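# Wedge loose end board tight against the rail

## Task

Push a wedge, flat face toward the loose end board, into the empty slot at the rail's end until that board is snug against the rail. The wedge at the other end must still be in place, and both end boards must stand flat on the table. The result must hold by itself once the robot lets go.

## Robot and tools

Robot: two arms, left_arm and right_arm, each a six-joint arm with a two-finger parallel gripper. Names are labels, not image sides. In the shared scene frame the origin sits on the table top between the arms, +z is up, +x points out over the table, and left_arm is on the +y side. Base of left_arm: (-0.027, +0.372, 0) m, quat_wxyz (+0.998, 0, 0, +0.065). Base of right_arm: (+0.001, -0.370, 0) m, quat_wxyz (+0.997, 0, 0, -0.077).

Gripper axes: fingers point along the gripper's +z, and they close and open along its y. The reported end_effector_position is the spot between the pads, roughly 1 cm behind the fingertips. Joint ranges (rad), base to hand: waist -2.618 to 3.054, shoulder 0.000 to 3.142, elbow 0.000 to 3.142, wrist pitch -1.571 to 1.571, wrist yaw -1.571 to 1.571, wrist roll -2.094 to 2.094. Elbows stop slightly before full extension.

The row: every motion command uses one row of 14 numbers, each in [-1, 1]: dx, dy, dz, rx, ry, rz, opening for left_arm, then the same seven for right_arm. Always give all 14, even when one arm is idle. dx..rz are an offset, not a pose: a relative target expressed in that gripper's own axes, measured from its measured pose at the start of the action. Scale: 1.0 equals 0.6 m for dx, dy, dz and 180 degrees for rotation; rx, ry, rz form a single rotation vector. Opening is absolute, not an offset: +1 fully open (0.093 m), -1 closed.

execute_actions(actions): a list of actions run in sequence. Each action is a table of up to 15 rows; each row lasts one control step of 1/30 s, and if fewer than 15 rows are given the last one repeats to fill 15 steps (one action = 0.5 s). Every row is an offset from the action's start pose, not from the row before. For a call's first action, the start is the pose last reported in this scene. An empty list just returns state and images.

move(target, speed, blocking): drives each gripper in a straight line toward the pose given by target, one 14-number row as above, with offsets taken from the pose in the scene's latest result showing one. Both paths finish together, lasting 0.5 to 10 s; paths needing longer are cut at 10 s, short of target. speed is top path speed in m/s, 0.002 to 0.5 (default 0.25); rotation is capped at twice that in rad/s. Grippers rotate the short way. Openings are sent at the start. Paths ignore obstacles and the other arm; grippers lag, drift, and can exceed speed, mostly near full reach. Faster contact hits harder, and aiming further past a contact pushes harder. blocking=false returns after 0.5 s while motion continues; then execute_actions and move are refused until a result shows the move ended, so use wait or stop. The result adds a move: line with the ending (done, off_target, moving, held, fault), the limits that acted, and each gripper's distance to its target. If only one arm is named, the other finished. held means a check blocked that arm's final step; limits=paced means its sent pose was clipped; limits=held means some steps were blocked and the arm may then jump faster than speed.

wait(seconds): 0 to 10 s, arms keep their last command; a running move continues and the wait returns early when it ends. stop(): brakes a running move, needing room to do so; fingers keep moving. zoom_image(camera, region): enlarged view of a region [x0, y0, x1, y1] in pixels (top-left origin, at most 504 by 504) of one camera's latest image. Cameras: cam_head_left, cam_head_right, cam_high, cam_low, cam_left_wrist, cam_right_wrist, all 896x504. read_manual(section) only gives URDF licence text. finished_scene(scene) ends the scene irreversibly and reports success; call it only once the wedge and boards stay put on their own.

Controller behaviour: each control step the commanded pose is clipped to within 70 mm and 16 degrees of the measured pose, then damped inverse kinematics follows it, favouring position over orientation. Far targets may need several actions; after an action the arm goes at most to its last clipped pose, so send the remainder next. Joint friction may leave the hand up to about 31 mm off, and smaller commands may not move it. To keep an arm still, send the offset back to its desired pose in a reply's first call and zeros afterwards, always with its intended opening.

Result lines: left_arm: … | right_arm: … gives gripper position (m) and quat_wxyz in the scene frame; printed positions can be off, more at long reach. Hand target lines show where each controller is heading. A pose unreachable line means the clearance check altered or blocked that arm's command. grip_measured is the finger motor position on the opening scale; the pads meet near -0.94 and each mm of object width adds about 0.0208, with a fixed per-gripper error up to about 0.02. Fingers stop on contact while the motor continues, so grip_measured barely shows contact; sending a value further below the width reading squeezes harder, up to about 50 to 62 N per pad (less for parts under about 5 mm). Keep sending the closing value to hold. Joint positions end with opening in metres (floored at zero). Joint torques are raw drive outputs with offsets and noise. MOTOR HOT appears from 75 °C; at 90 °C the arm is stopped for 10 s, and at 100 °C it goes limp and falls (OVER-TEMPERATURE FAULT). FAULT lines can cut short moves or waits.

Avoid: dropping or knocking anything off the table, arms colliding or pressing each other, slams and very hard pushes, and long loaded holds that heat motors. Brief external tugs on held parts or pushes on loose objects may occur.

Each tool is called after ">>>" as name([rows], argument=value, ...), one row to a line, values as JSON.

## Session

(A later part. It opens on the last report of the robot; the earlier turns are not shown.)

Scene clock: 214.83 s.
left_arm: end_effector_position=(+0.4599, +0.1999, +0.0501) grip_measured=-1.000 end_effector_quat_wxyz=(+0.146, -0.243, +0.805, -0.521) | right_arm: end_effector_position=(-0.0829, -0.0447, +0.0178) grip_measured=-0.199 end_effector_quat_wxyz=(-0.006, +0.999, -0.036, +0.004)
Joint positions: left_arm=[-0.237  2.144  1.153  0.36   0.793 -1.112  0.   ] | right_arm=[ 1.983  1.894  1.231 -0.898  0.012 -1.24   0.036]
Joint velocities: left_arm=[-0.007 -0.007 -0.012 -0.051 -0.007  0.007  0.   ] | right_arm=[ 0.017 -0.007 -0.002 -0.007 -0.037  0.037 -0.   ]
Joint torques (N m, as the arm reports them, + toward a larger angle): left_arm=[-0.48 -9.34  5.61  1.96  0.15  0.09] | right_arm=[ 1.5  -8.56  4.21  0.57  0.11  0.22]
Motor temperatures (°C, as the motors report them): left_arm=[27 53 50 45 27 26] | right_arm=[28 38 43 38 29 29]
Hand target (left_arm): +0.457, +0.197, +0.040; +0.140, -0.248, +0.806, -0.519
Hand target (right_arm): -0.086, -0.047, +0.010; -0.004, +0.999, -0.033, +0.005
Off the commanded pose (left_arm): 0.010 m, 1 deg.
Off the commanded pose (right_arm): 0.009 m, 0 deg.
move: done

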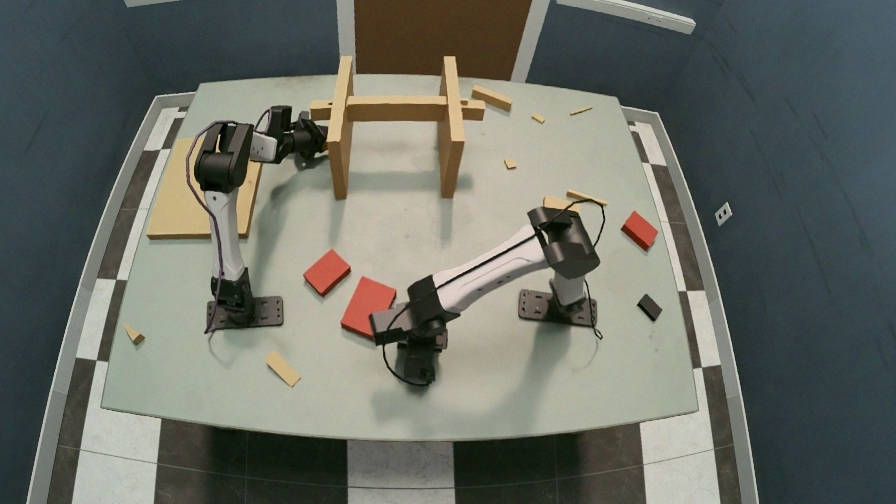

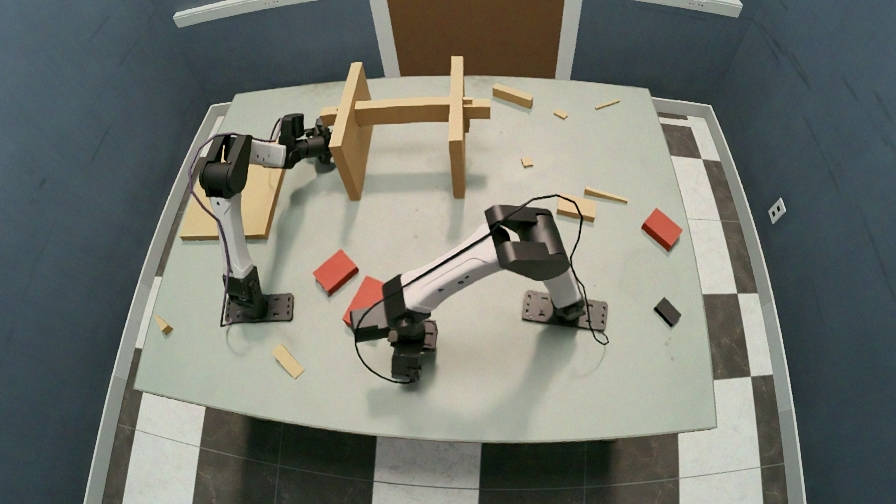

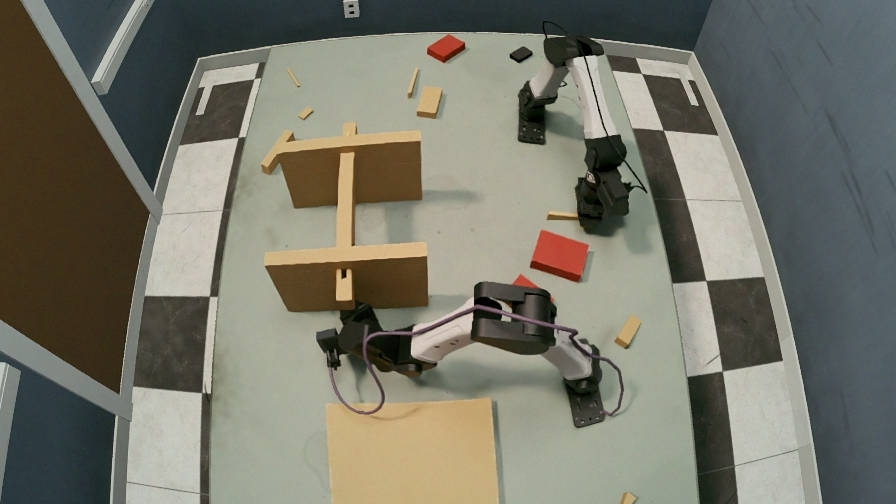

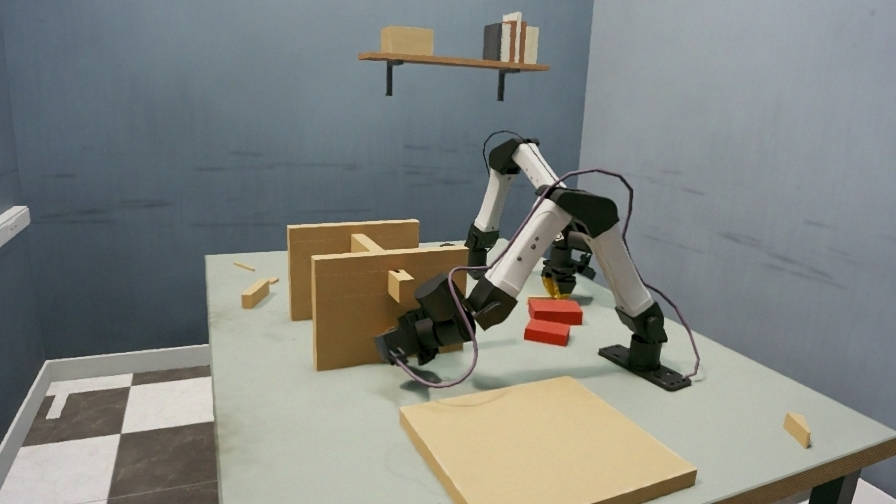

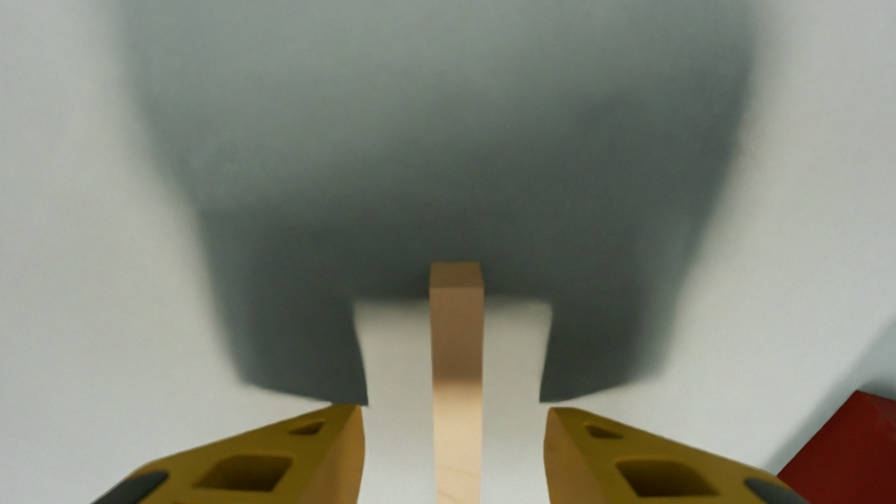

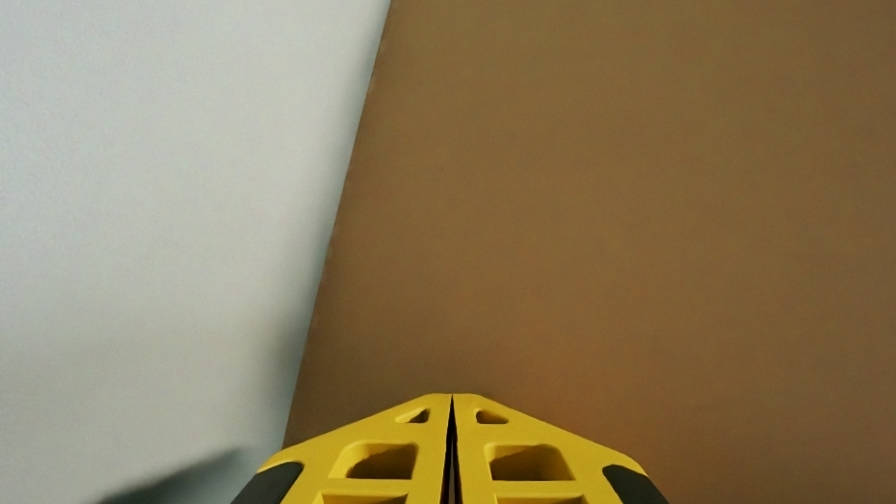

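>>> move(target=[0.0397,-0.0047,0.0523,0,0,0,-1,0,0,0.0183,0,0,0,-0.2], speed=0.014)

>>> zoom_image(camera="cam_head_left", region=[300, 50, 400, 140])

Scene clock: 237.97 s.
left_arm: end_effector_position=(+0.4628, +0.1932, +0.0480) grip_measured=-1.000 end_effector_quat_wxyz=(+0.154, -0.265, +0.801, -0.515) | right_arm: end_effector_position=(-0.0840, -0.0405, +0.0179) grip_measured=-0.199 end_effector_quat_wxyz=(-0.015, +0.999, -0.036, +0.002)
Joint positions: left_arm=[-0.264  2.144  1.14   0.401  0.731 -1.169  0.   ] | right_arm=[ 1.983  1.894  1.231 -0.88   0.012 -1.239  0.036]
Joint velocities: left_arm=[-0.007  0.022 -0.017 -0.007 -0.007 -0.007  0.   ] | right_arm=[-0.002  0.002  0.002  0.007 -0.051  0.037 -0.   ]
Joint torques (N m, as the arm reports them, + toward a larger angle): left_arm=[-3.83 -8.45  6.37  2.28  0.08  0.05] | right_arm=[ 0.32 -8.02  3.89  0.57  0.11  0.13]
Motor temperatures (°C, as the motors report them): left_arm=[27 53 48 46 27 26] | right_arm=[28 39 42 37 29 29]
Hand target (left_arm): +0.455, +0.164, +0.040; +0.145, -0.243, +0.806, -0.520
Hand target (right_arm): -0.083, -0.045, +0.007; -0.006, +0.999, -0.036, +0.004
Off the commanded pose (left_arm): 0.033 m, 3 deg.
Off the commanded pose (right_arm): 0.012 m, 1 deg.
move: off_target (left_arm, right_arm)

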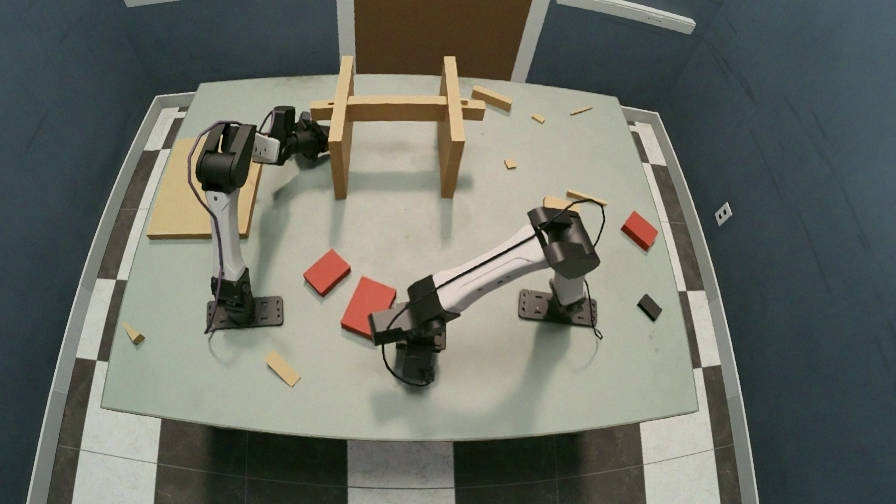

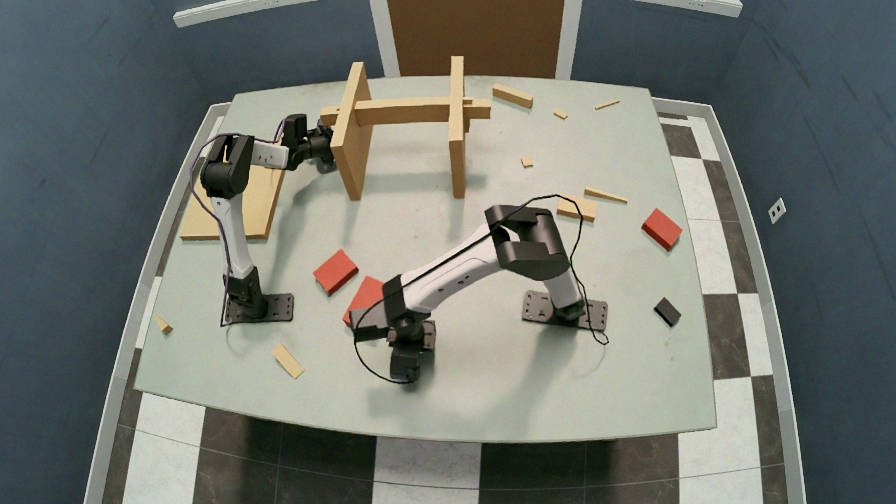

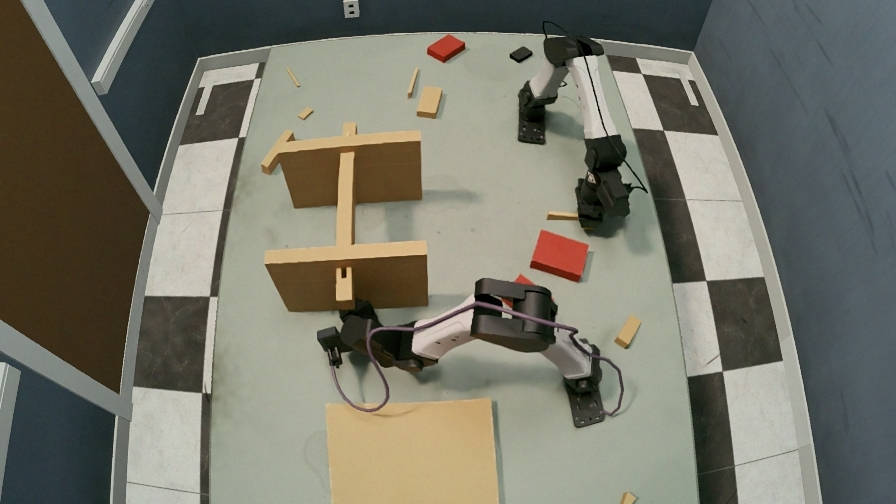

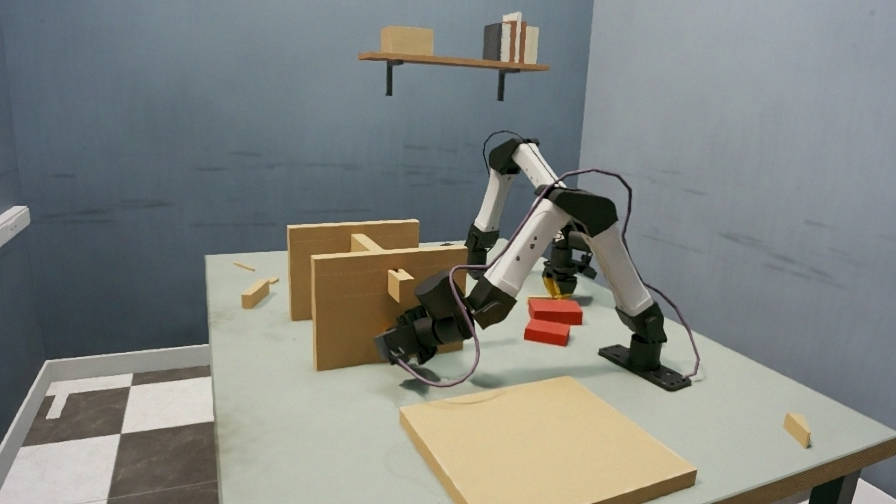

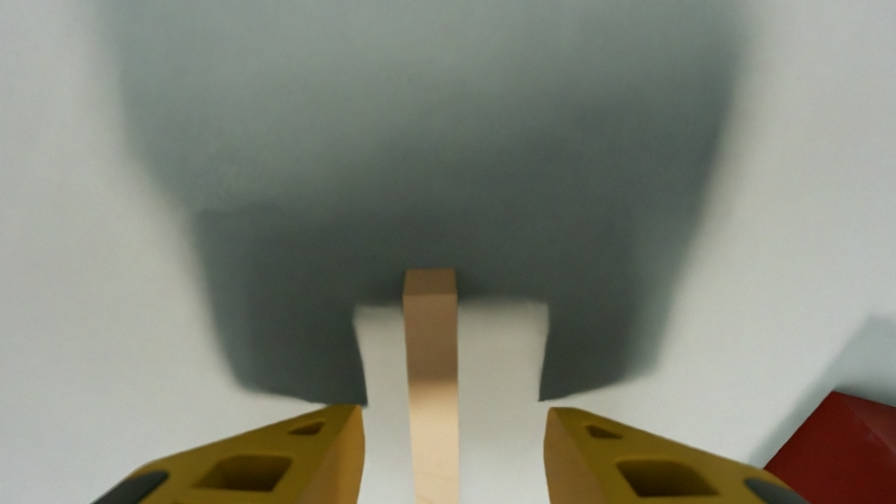

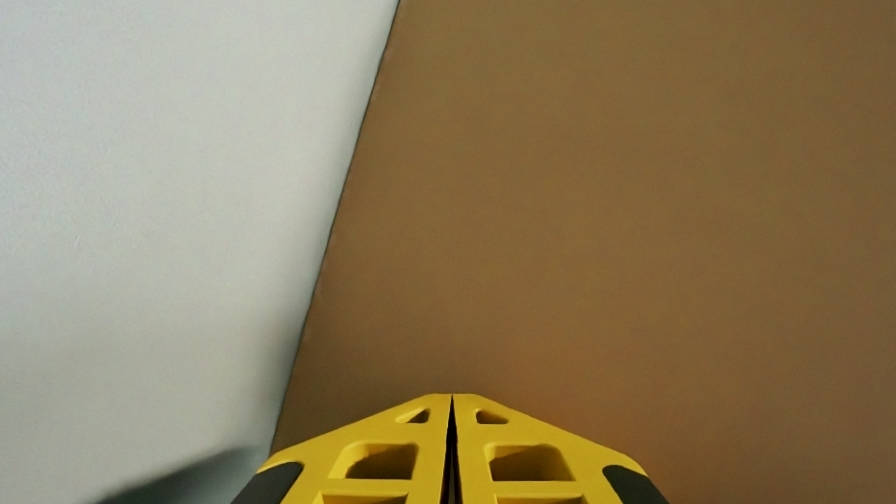

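Region (300, 50, 400, 140) of cam_head_left's 896x504 image, scaled by 5.040, with more detail than that image has; it fills the top 454 rows of this view, and the rest is white.

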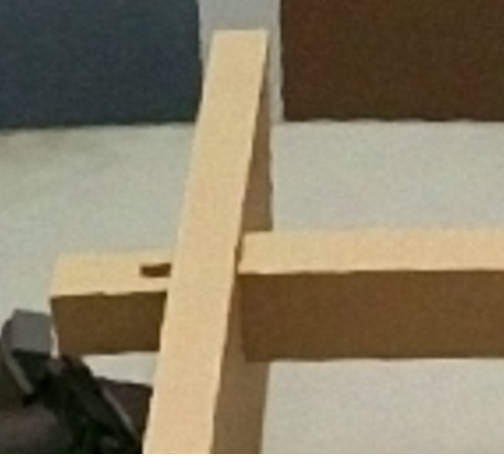

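>>> execute_actions(actions=[])

Scene clock: 253.90 s.
left_arm: end_effector_position=(+0.4640, +0.1907, +0.0479) grip_measured=-1.000 end_effector_quat_wxyz=(+0.160, -0.265, +0.801, -0.512) | right_arm: end_effector_position=(-0.0841, -0.0404, +0.0179) grip_measured=-0.199 end_effector_quat_wxyz=(-0.015, +0.999, -0.036, +0.002)
Joint positions: left_arm=[-0.274  2.144  1.14   0.408  0.711 -1.17   0.   ] | right_arm=[ 1.983  1.894  1.231 -0.879  0.012 -1.239  0.036]
Joint velocities: left_arm=[-0.012 -0.002  0.017 -0.022 -0.007 -0.051  0.   ] | right_arm=[-0.012 -0.002 -0.007 -0.007  0.007 -0.037 -0.001]
Joint torques (N m, as the arm reports them, + toward a larger angle): left_arm=[-3.31 -8.62  6.52  2.23  0.22  0.04] | right_arm=[ 0.31 -8.03  3.88  0.59  0.1   0.13]
Motor temperatures (°C, as the motors report them): left_arm=[27 53 47 48 27 26] | right_arm=[28 39 41 37 29 29]
Hand target (left_arm): +0.455, +0.164, +0.040; +0.145, -0.243, +0.806, -0.520
Hand target (right_arm): -0.083, -0.045, +0.007; -0.006, +0.999, -0.036, +0.004
Off the commanded pose (left_arm): 0.031 m, 3 deg.
Off the commanded pose (right_arm): 0.012 m, 1 deg.

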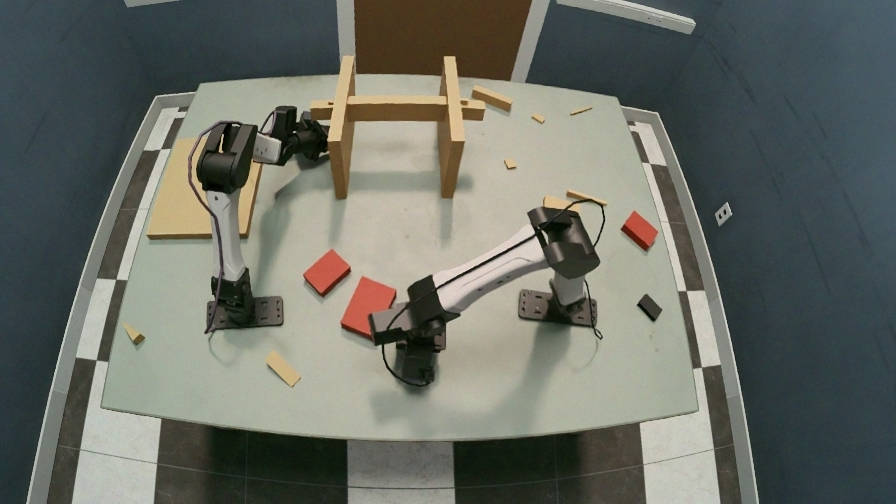

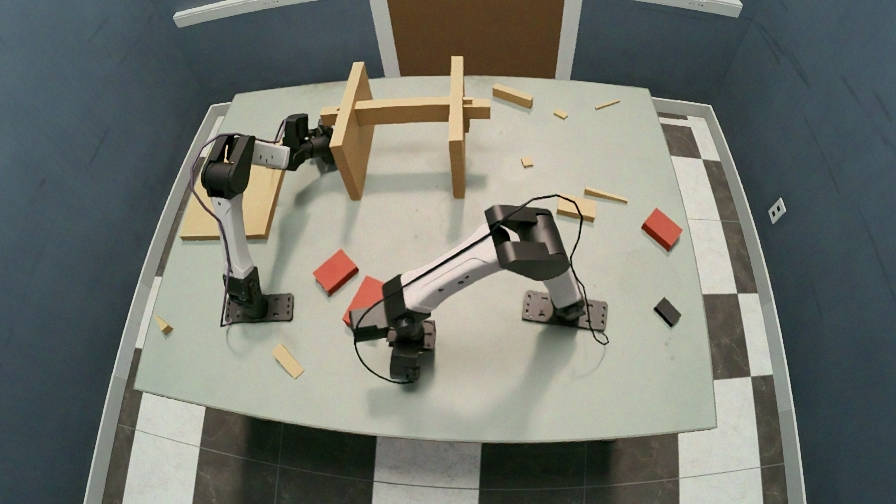

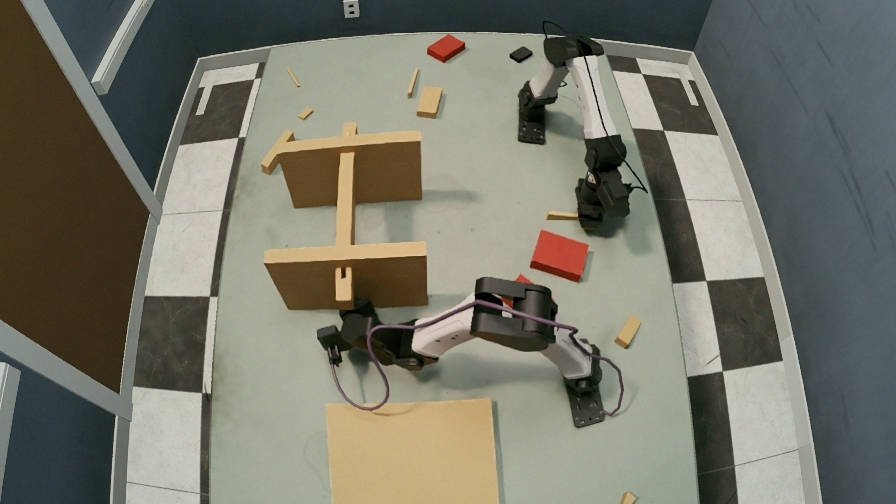

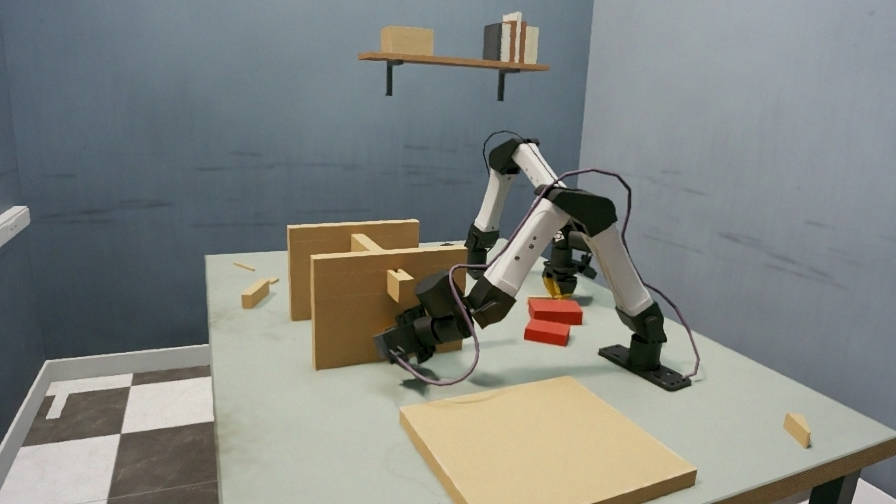

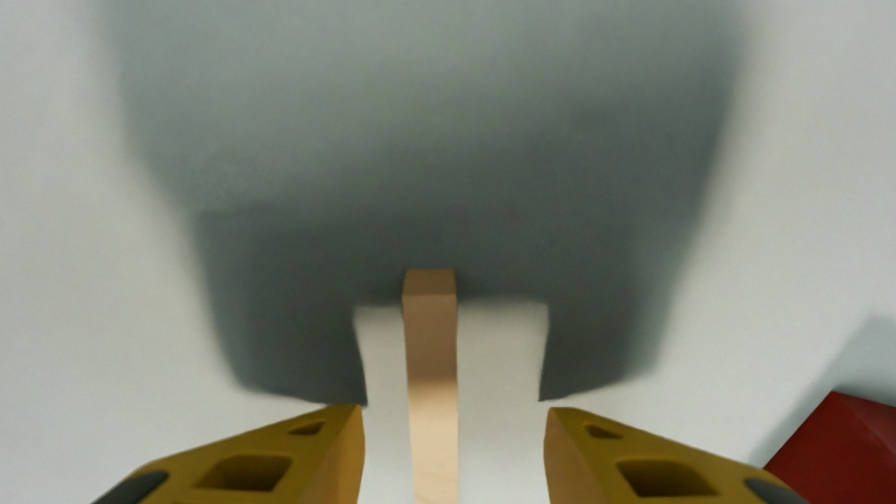

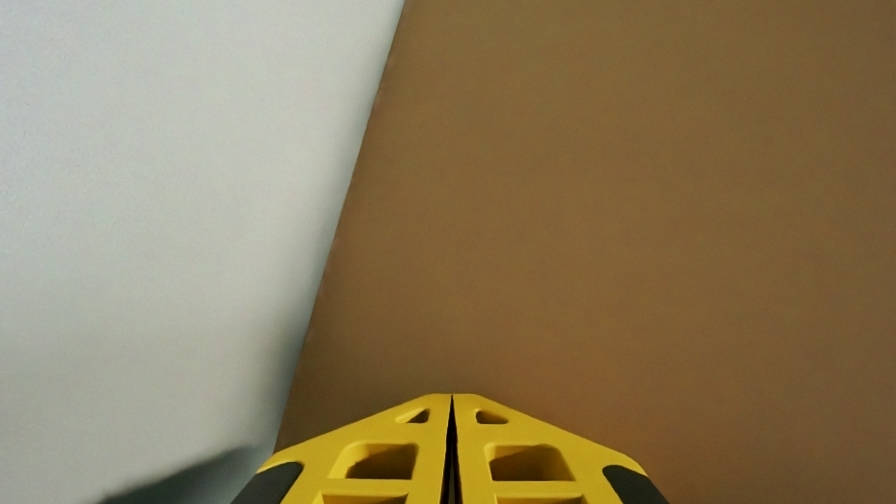

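>>> zoom_image(camera="cam_high", region=[240, 110, 480, 330])

>>> zoom_image(camera="cam_head_left", region=[290, 40, 520, 220])

Region (240, 110, 480, 330) of cam_high's 896x504 image, scaled by 2.100, with more detail than that image has; it fills the top 462 rows of this view, and the rest is white.

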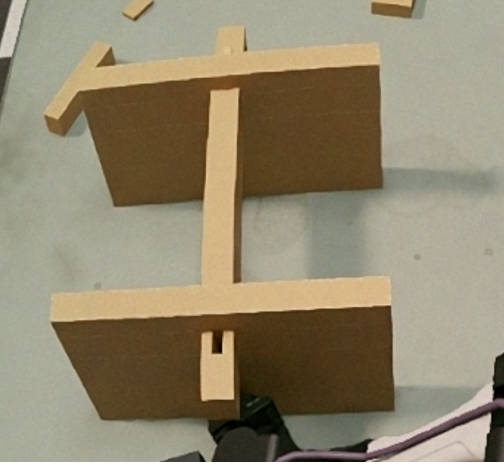

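Region (290, 40, 520, 220) of cam_head_left's 896x504 image, scaled by 2.191, with more detail than that image has; it fills the top 394 rows of this view, and the rest is white.

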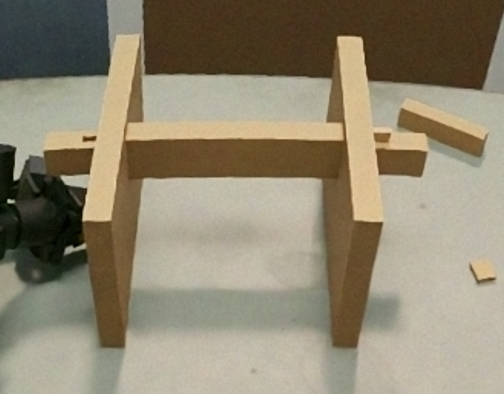

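>>> move(target=[0.1156, 0.0235, -0.3287, 0, 0, 0, -1, 0.0012, 0.0166, 0.022, 0, 0, 0, -0.2], speed=0.15)

Scene clock: 324.63 s.
left_arm: end_effector_position=(+0.2999, +0.2922, +0.1146) grip_measured=-1.000 end_effector_quat_wxyz=(+0.155, -0.269, +0.799, -0.515) | right_arm: end_effector_position=(-0.0824, -0.0467, +0.0101) grip_measured=-0.199 end_effector_quat_wxyz=(-0.009, +0.999, -0.036, +0.003)
Joint positions: left_arm=[ 0.053  1.418  0.619 -0.038  0.967 -0.862  0.   ] | right_arm=[ 1.983  1.894  1.197 -0.857  0.012 -1.239  0.036]
Joint velocities: left_arm=[-0.007  0.012 -0.002 -0.125 -0.037 -0.066  0.   ] | right_arm=[-0.017 -0.007 -0.012 -0.022 -0.066  0.037 -0.   ]
Joint torques (N m, as the arm reports them, + toward a larger angle): left_arm=[ 0.97 -6.42  6.68  1.4   0.32  0.23] | right_arm=[ 1.02 -9.76  2.76  0.71  0.11  0.22]
Motor temperatures (°C, as the motors report them): left_arm=[29 52 46 50 27 26] | right_arm=[28 40 39 36 29 29]
Hand target (left_arm): +0.298, +0.295, +0.118; +0.161, -0.266, +0.798, -0.516
Hand target (right_arm): -0.084, -0.050, +0.004; -0.014, +0.999, -0.036, +0.002
Off the commanded pose (left_arm): 0.009 m, 1 deg.
Off the commanded pose (right_arm): 0.007 m, 1 deg.
move: done

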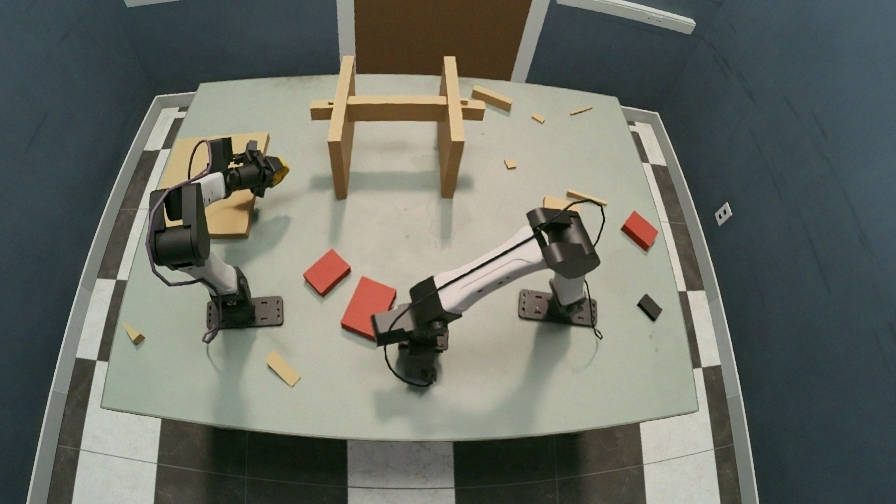

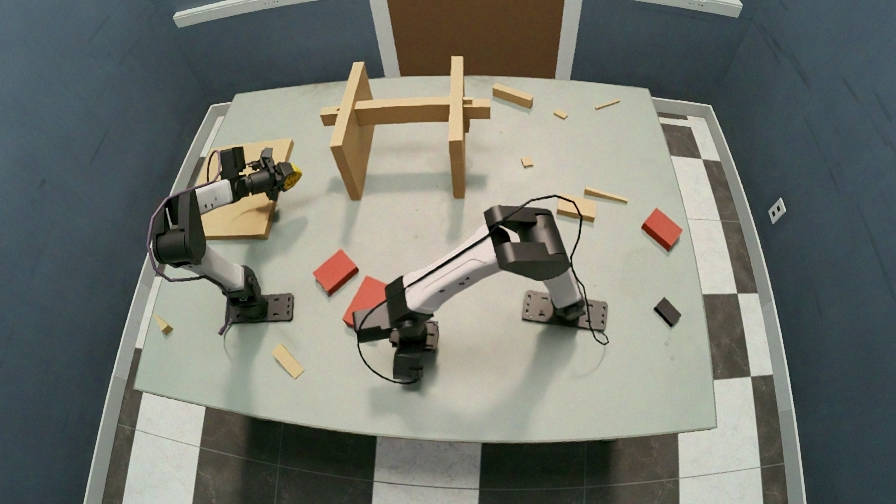

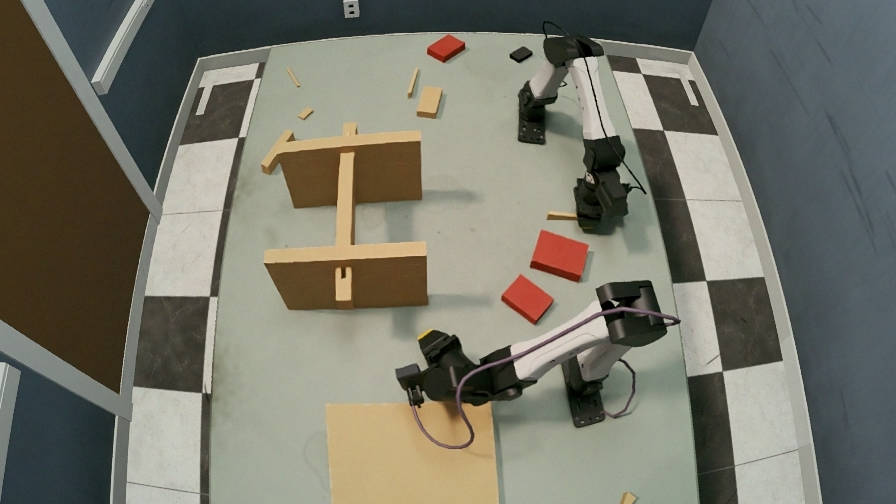

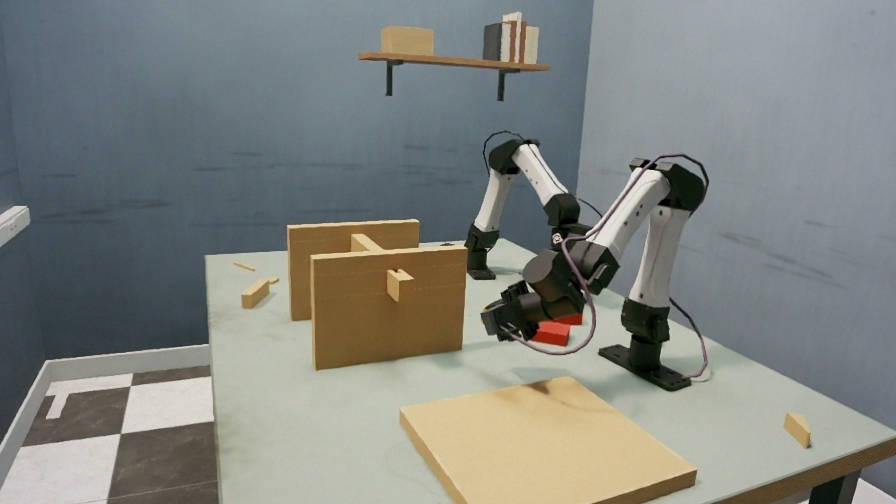

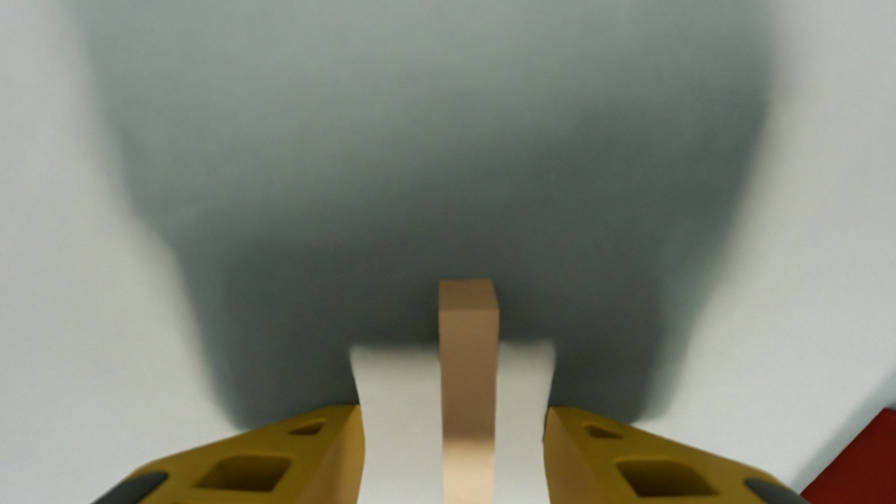

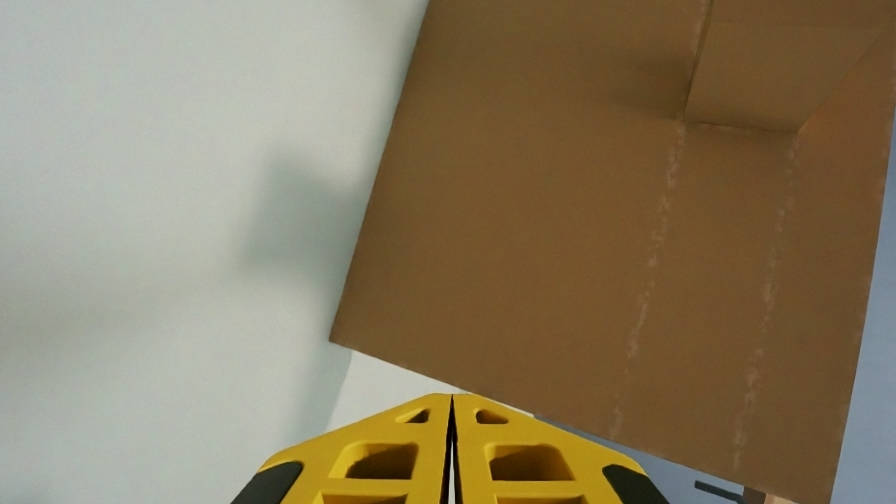

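>>> move(target=[0.4454, -0.1877, 0.176, 0, 0, 0, -1, 0, 0, 0, 0, 0, 0, -1], speed=0.2)

Scene clock: 368.33 s.
left_arm: end_effector_position=(+0.1736, +0.0294, +0.1628) grip_measured=-1.000 end_effector_quat_wxyz=(+0.160, -0.262, +0.813, -0.494) | right_arm: end_effector_position=(-0.0818, -0.0533, +0.0100) grip_measured=-0.955 end_effector_quat_wxyz=(+0.005, +0.999, -0.037, +0.004)
Joint positions: left_arm=[-1.228  1.299  0.681  0.135 -0.135 -1.639  0.   ] | right_arm=[ 1.983  1.894  1.197 -0.884  0.005 -1.238  0.   ]
Joint velocities: left_arm=[ 0.007  0.007  0.022 -0.007 -0.051 -0.095  0.   ] | right_arm=[-0.002 -0.002 -0.002 -0.007  0.022 -0.022  0.   ]
Joint torques (N m, as the arm reports them, + toward a larger angle): left_arm=[-0.47 -3.37  9.96  2.06 -0.08  0.07] | right_arm=[ 0.41 -9.17  5.37  0.56  0.17  0.15]
Motor temperatures (°C, as the motors report them): left_arm=[27 48 47 47 27 26] | right_arm=[28 42 38 36 29 29]
Hand target (left_arm): +0.174, +0.022, +0.170; +0.161, -0.263, +0.808, -0.502
Hand target (right_arm): -0.082, -0.047, +0.010; -0.009, +0.999, -0.037, +0.003
Off the commanded pose (left_arm): 0.020 m, 3 deg.
Off the commanded pose (right_arm): 0.007 m, 2 deg.
move: off_target (left_arm)

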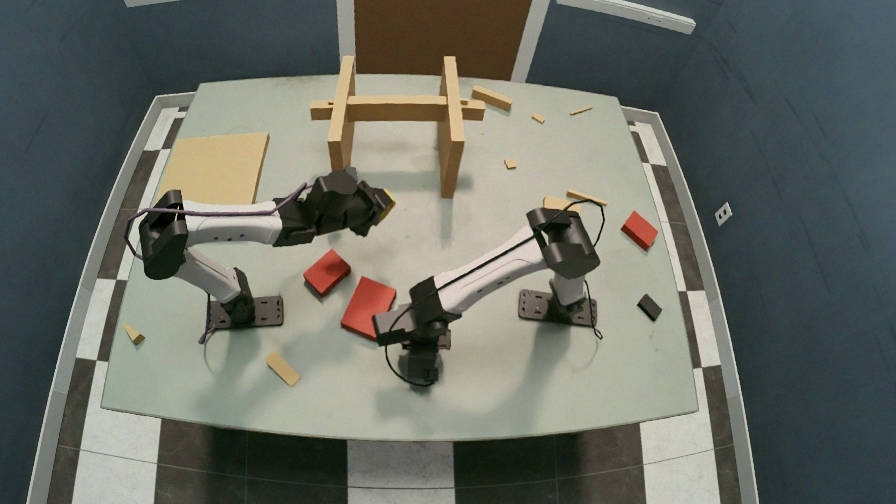

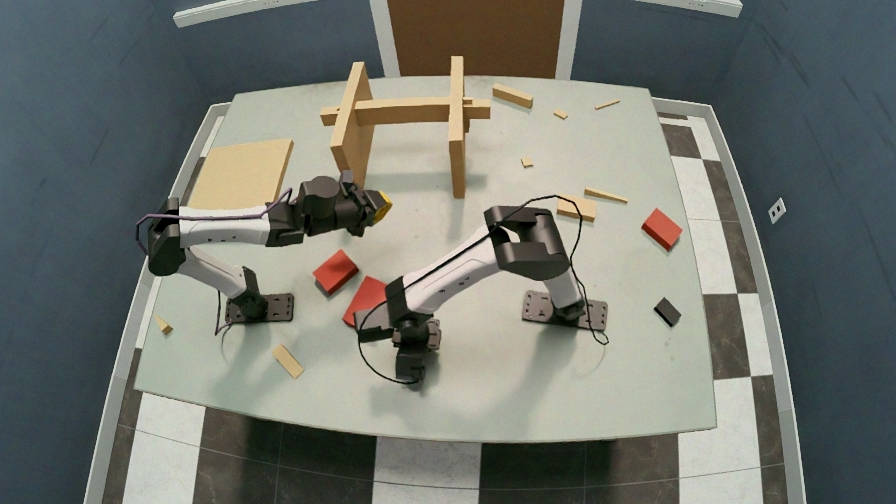

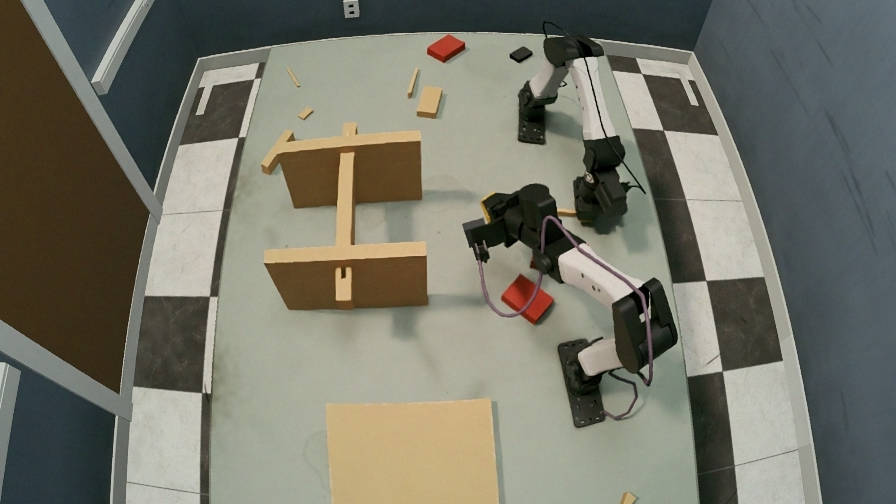

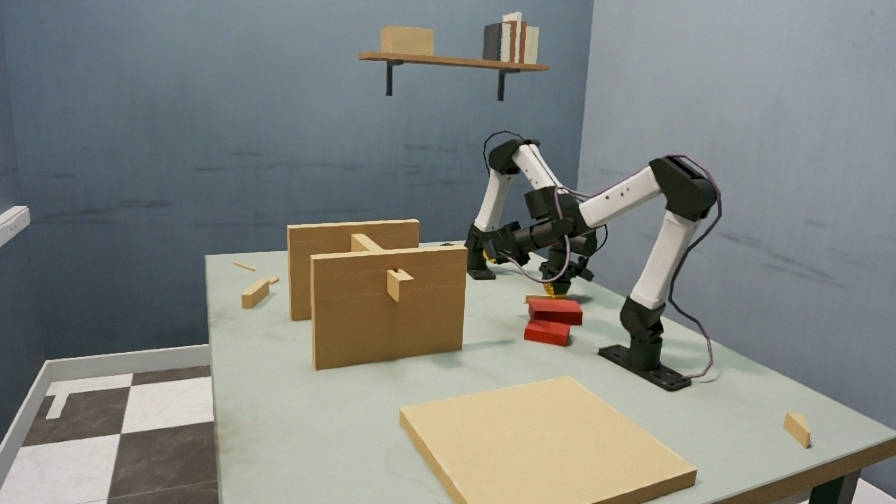

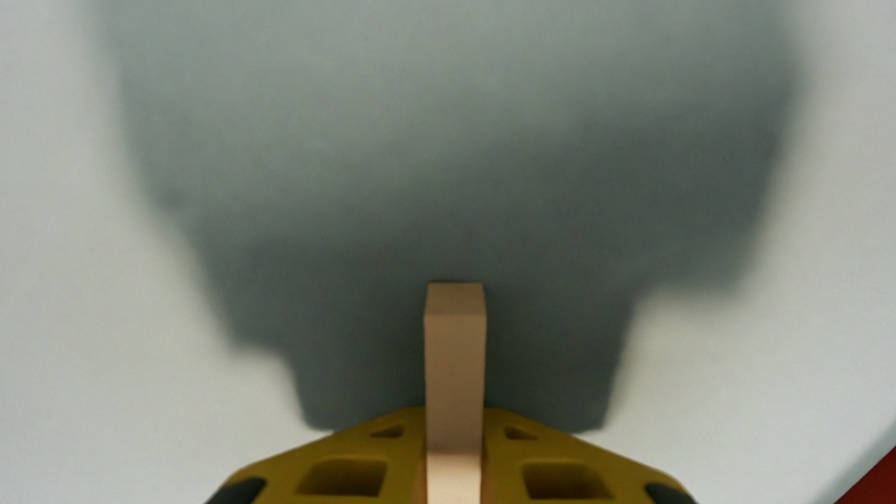

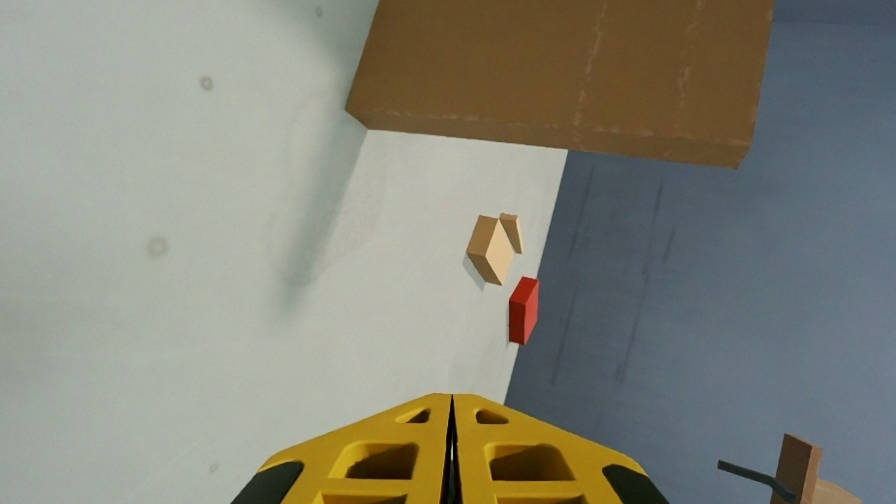

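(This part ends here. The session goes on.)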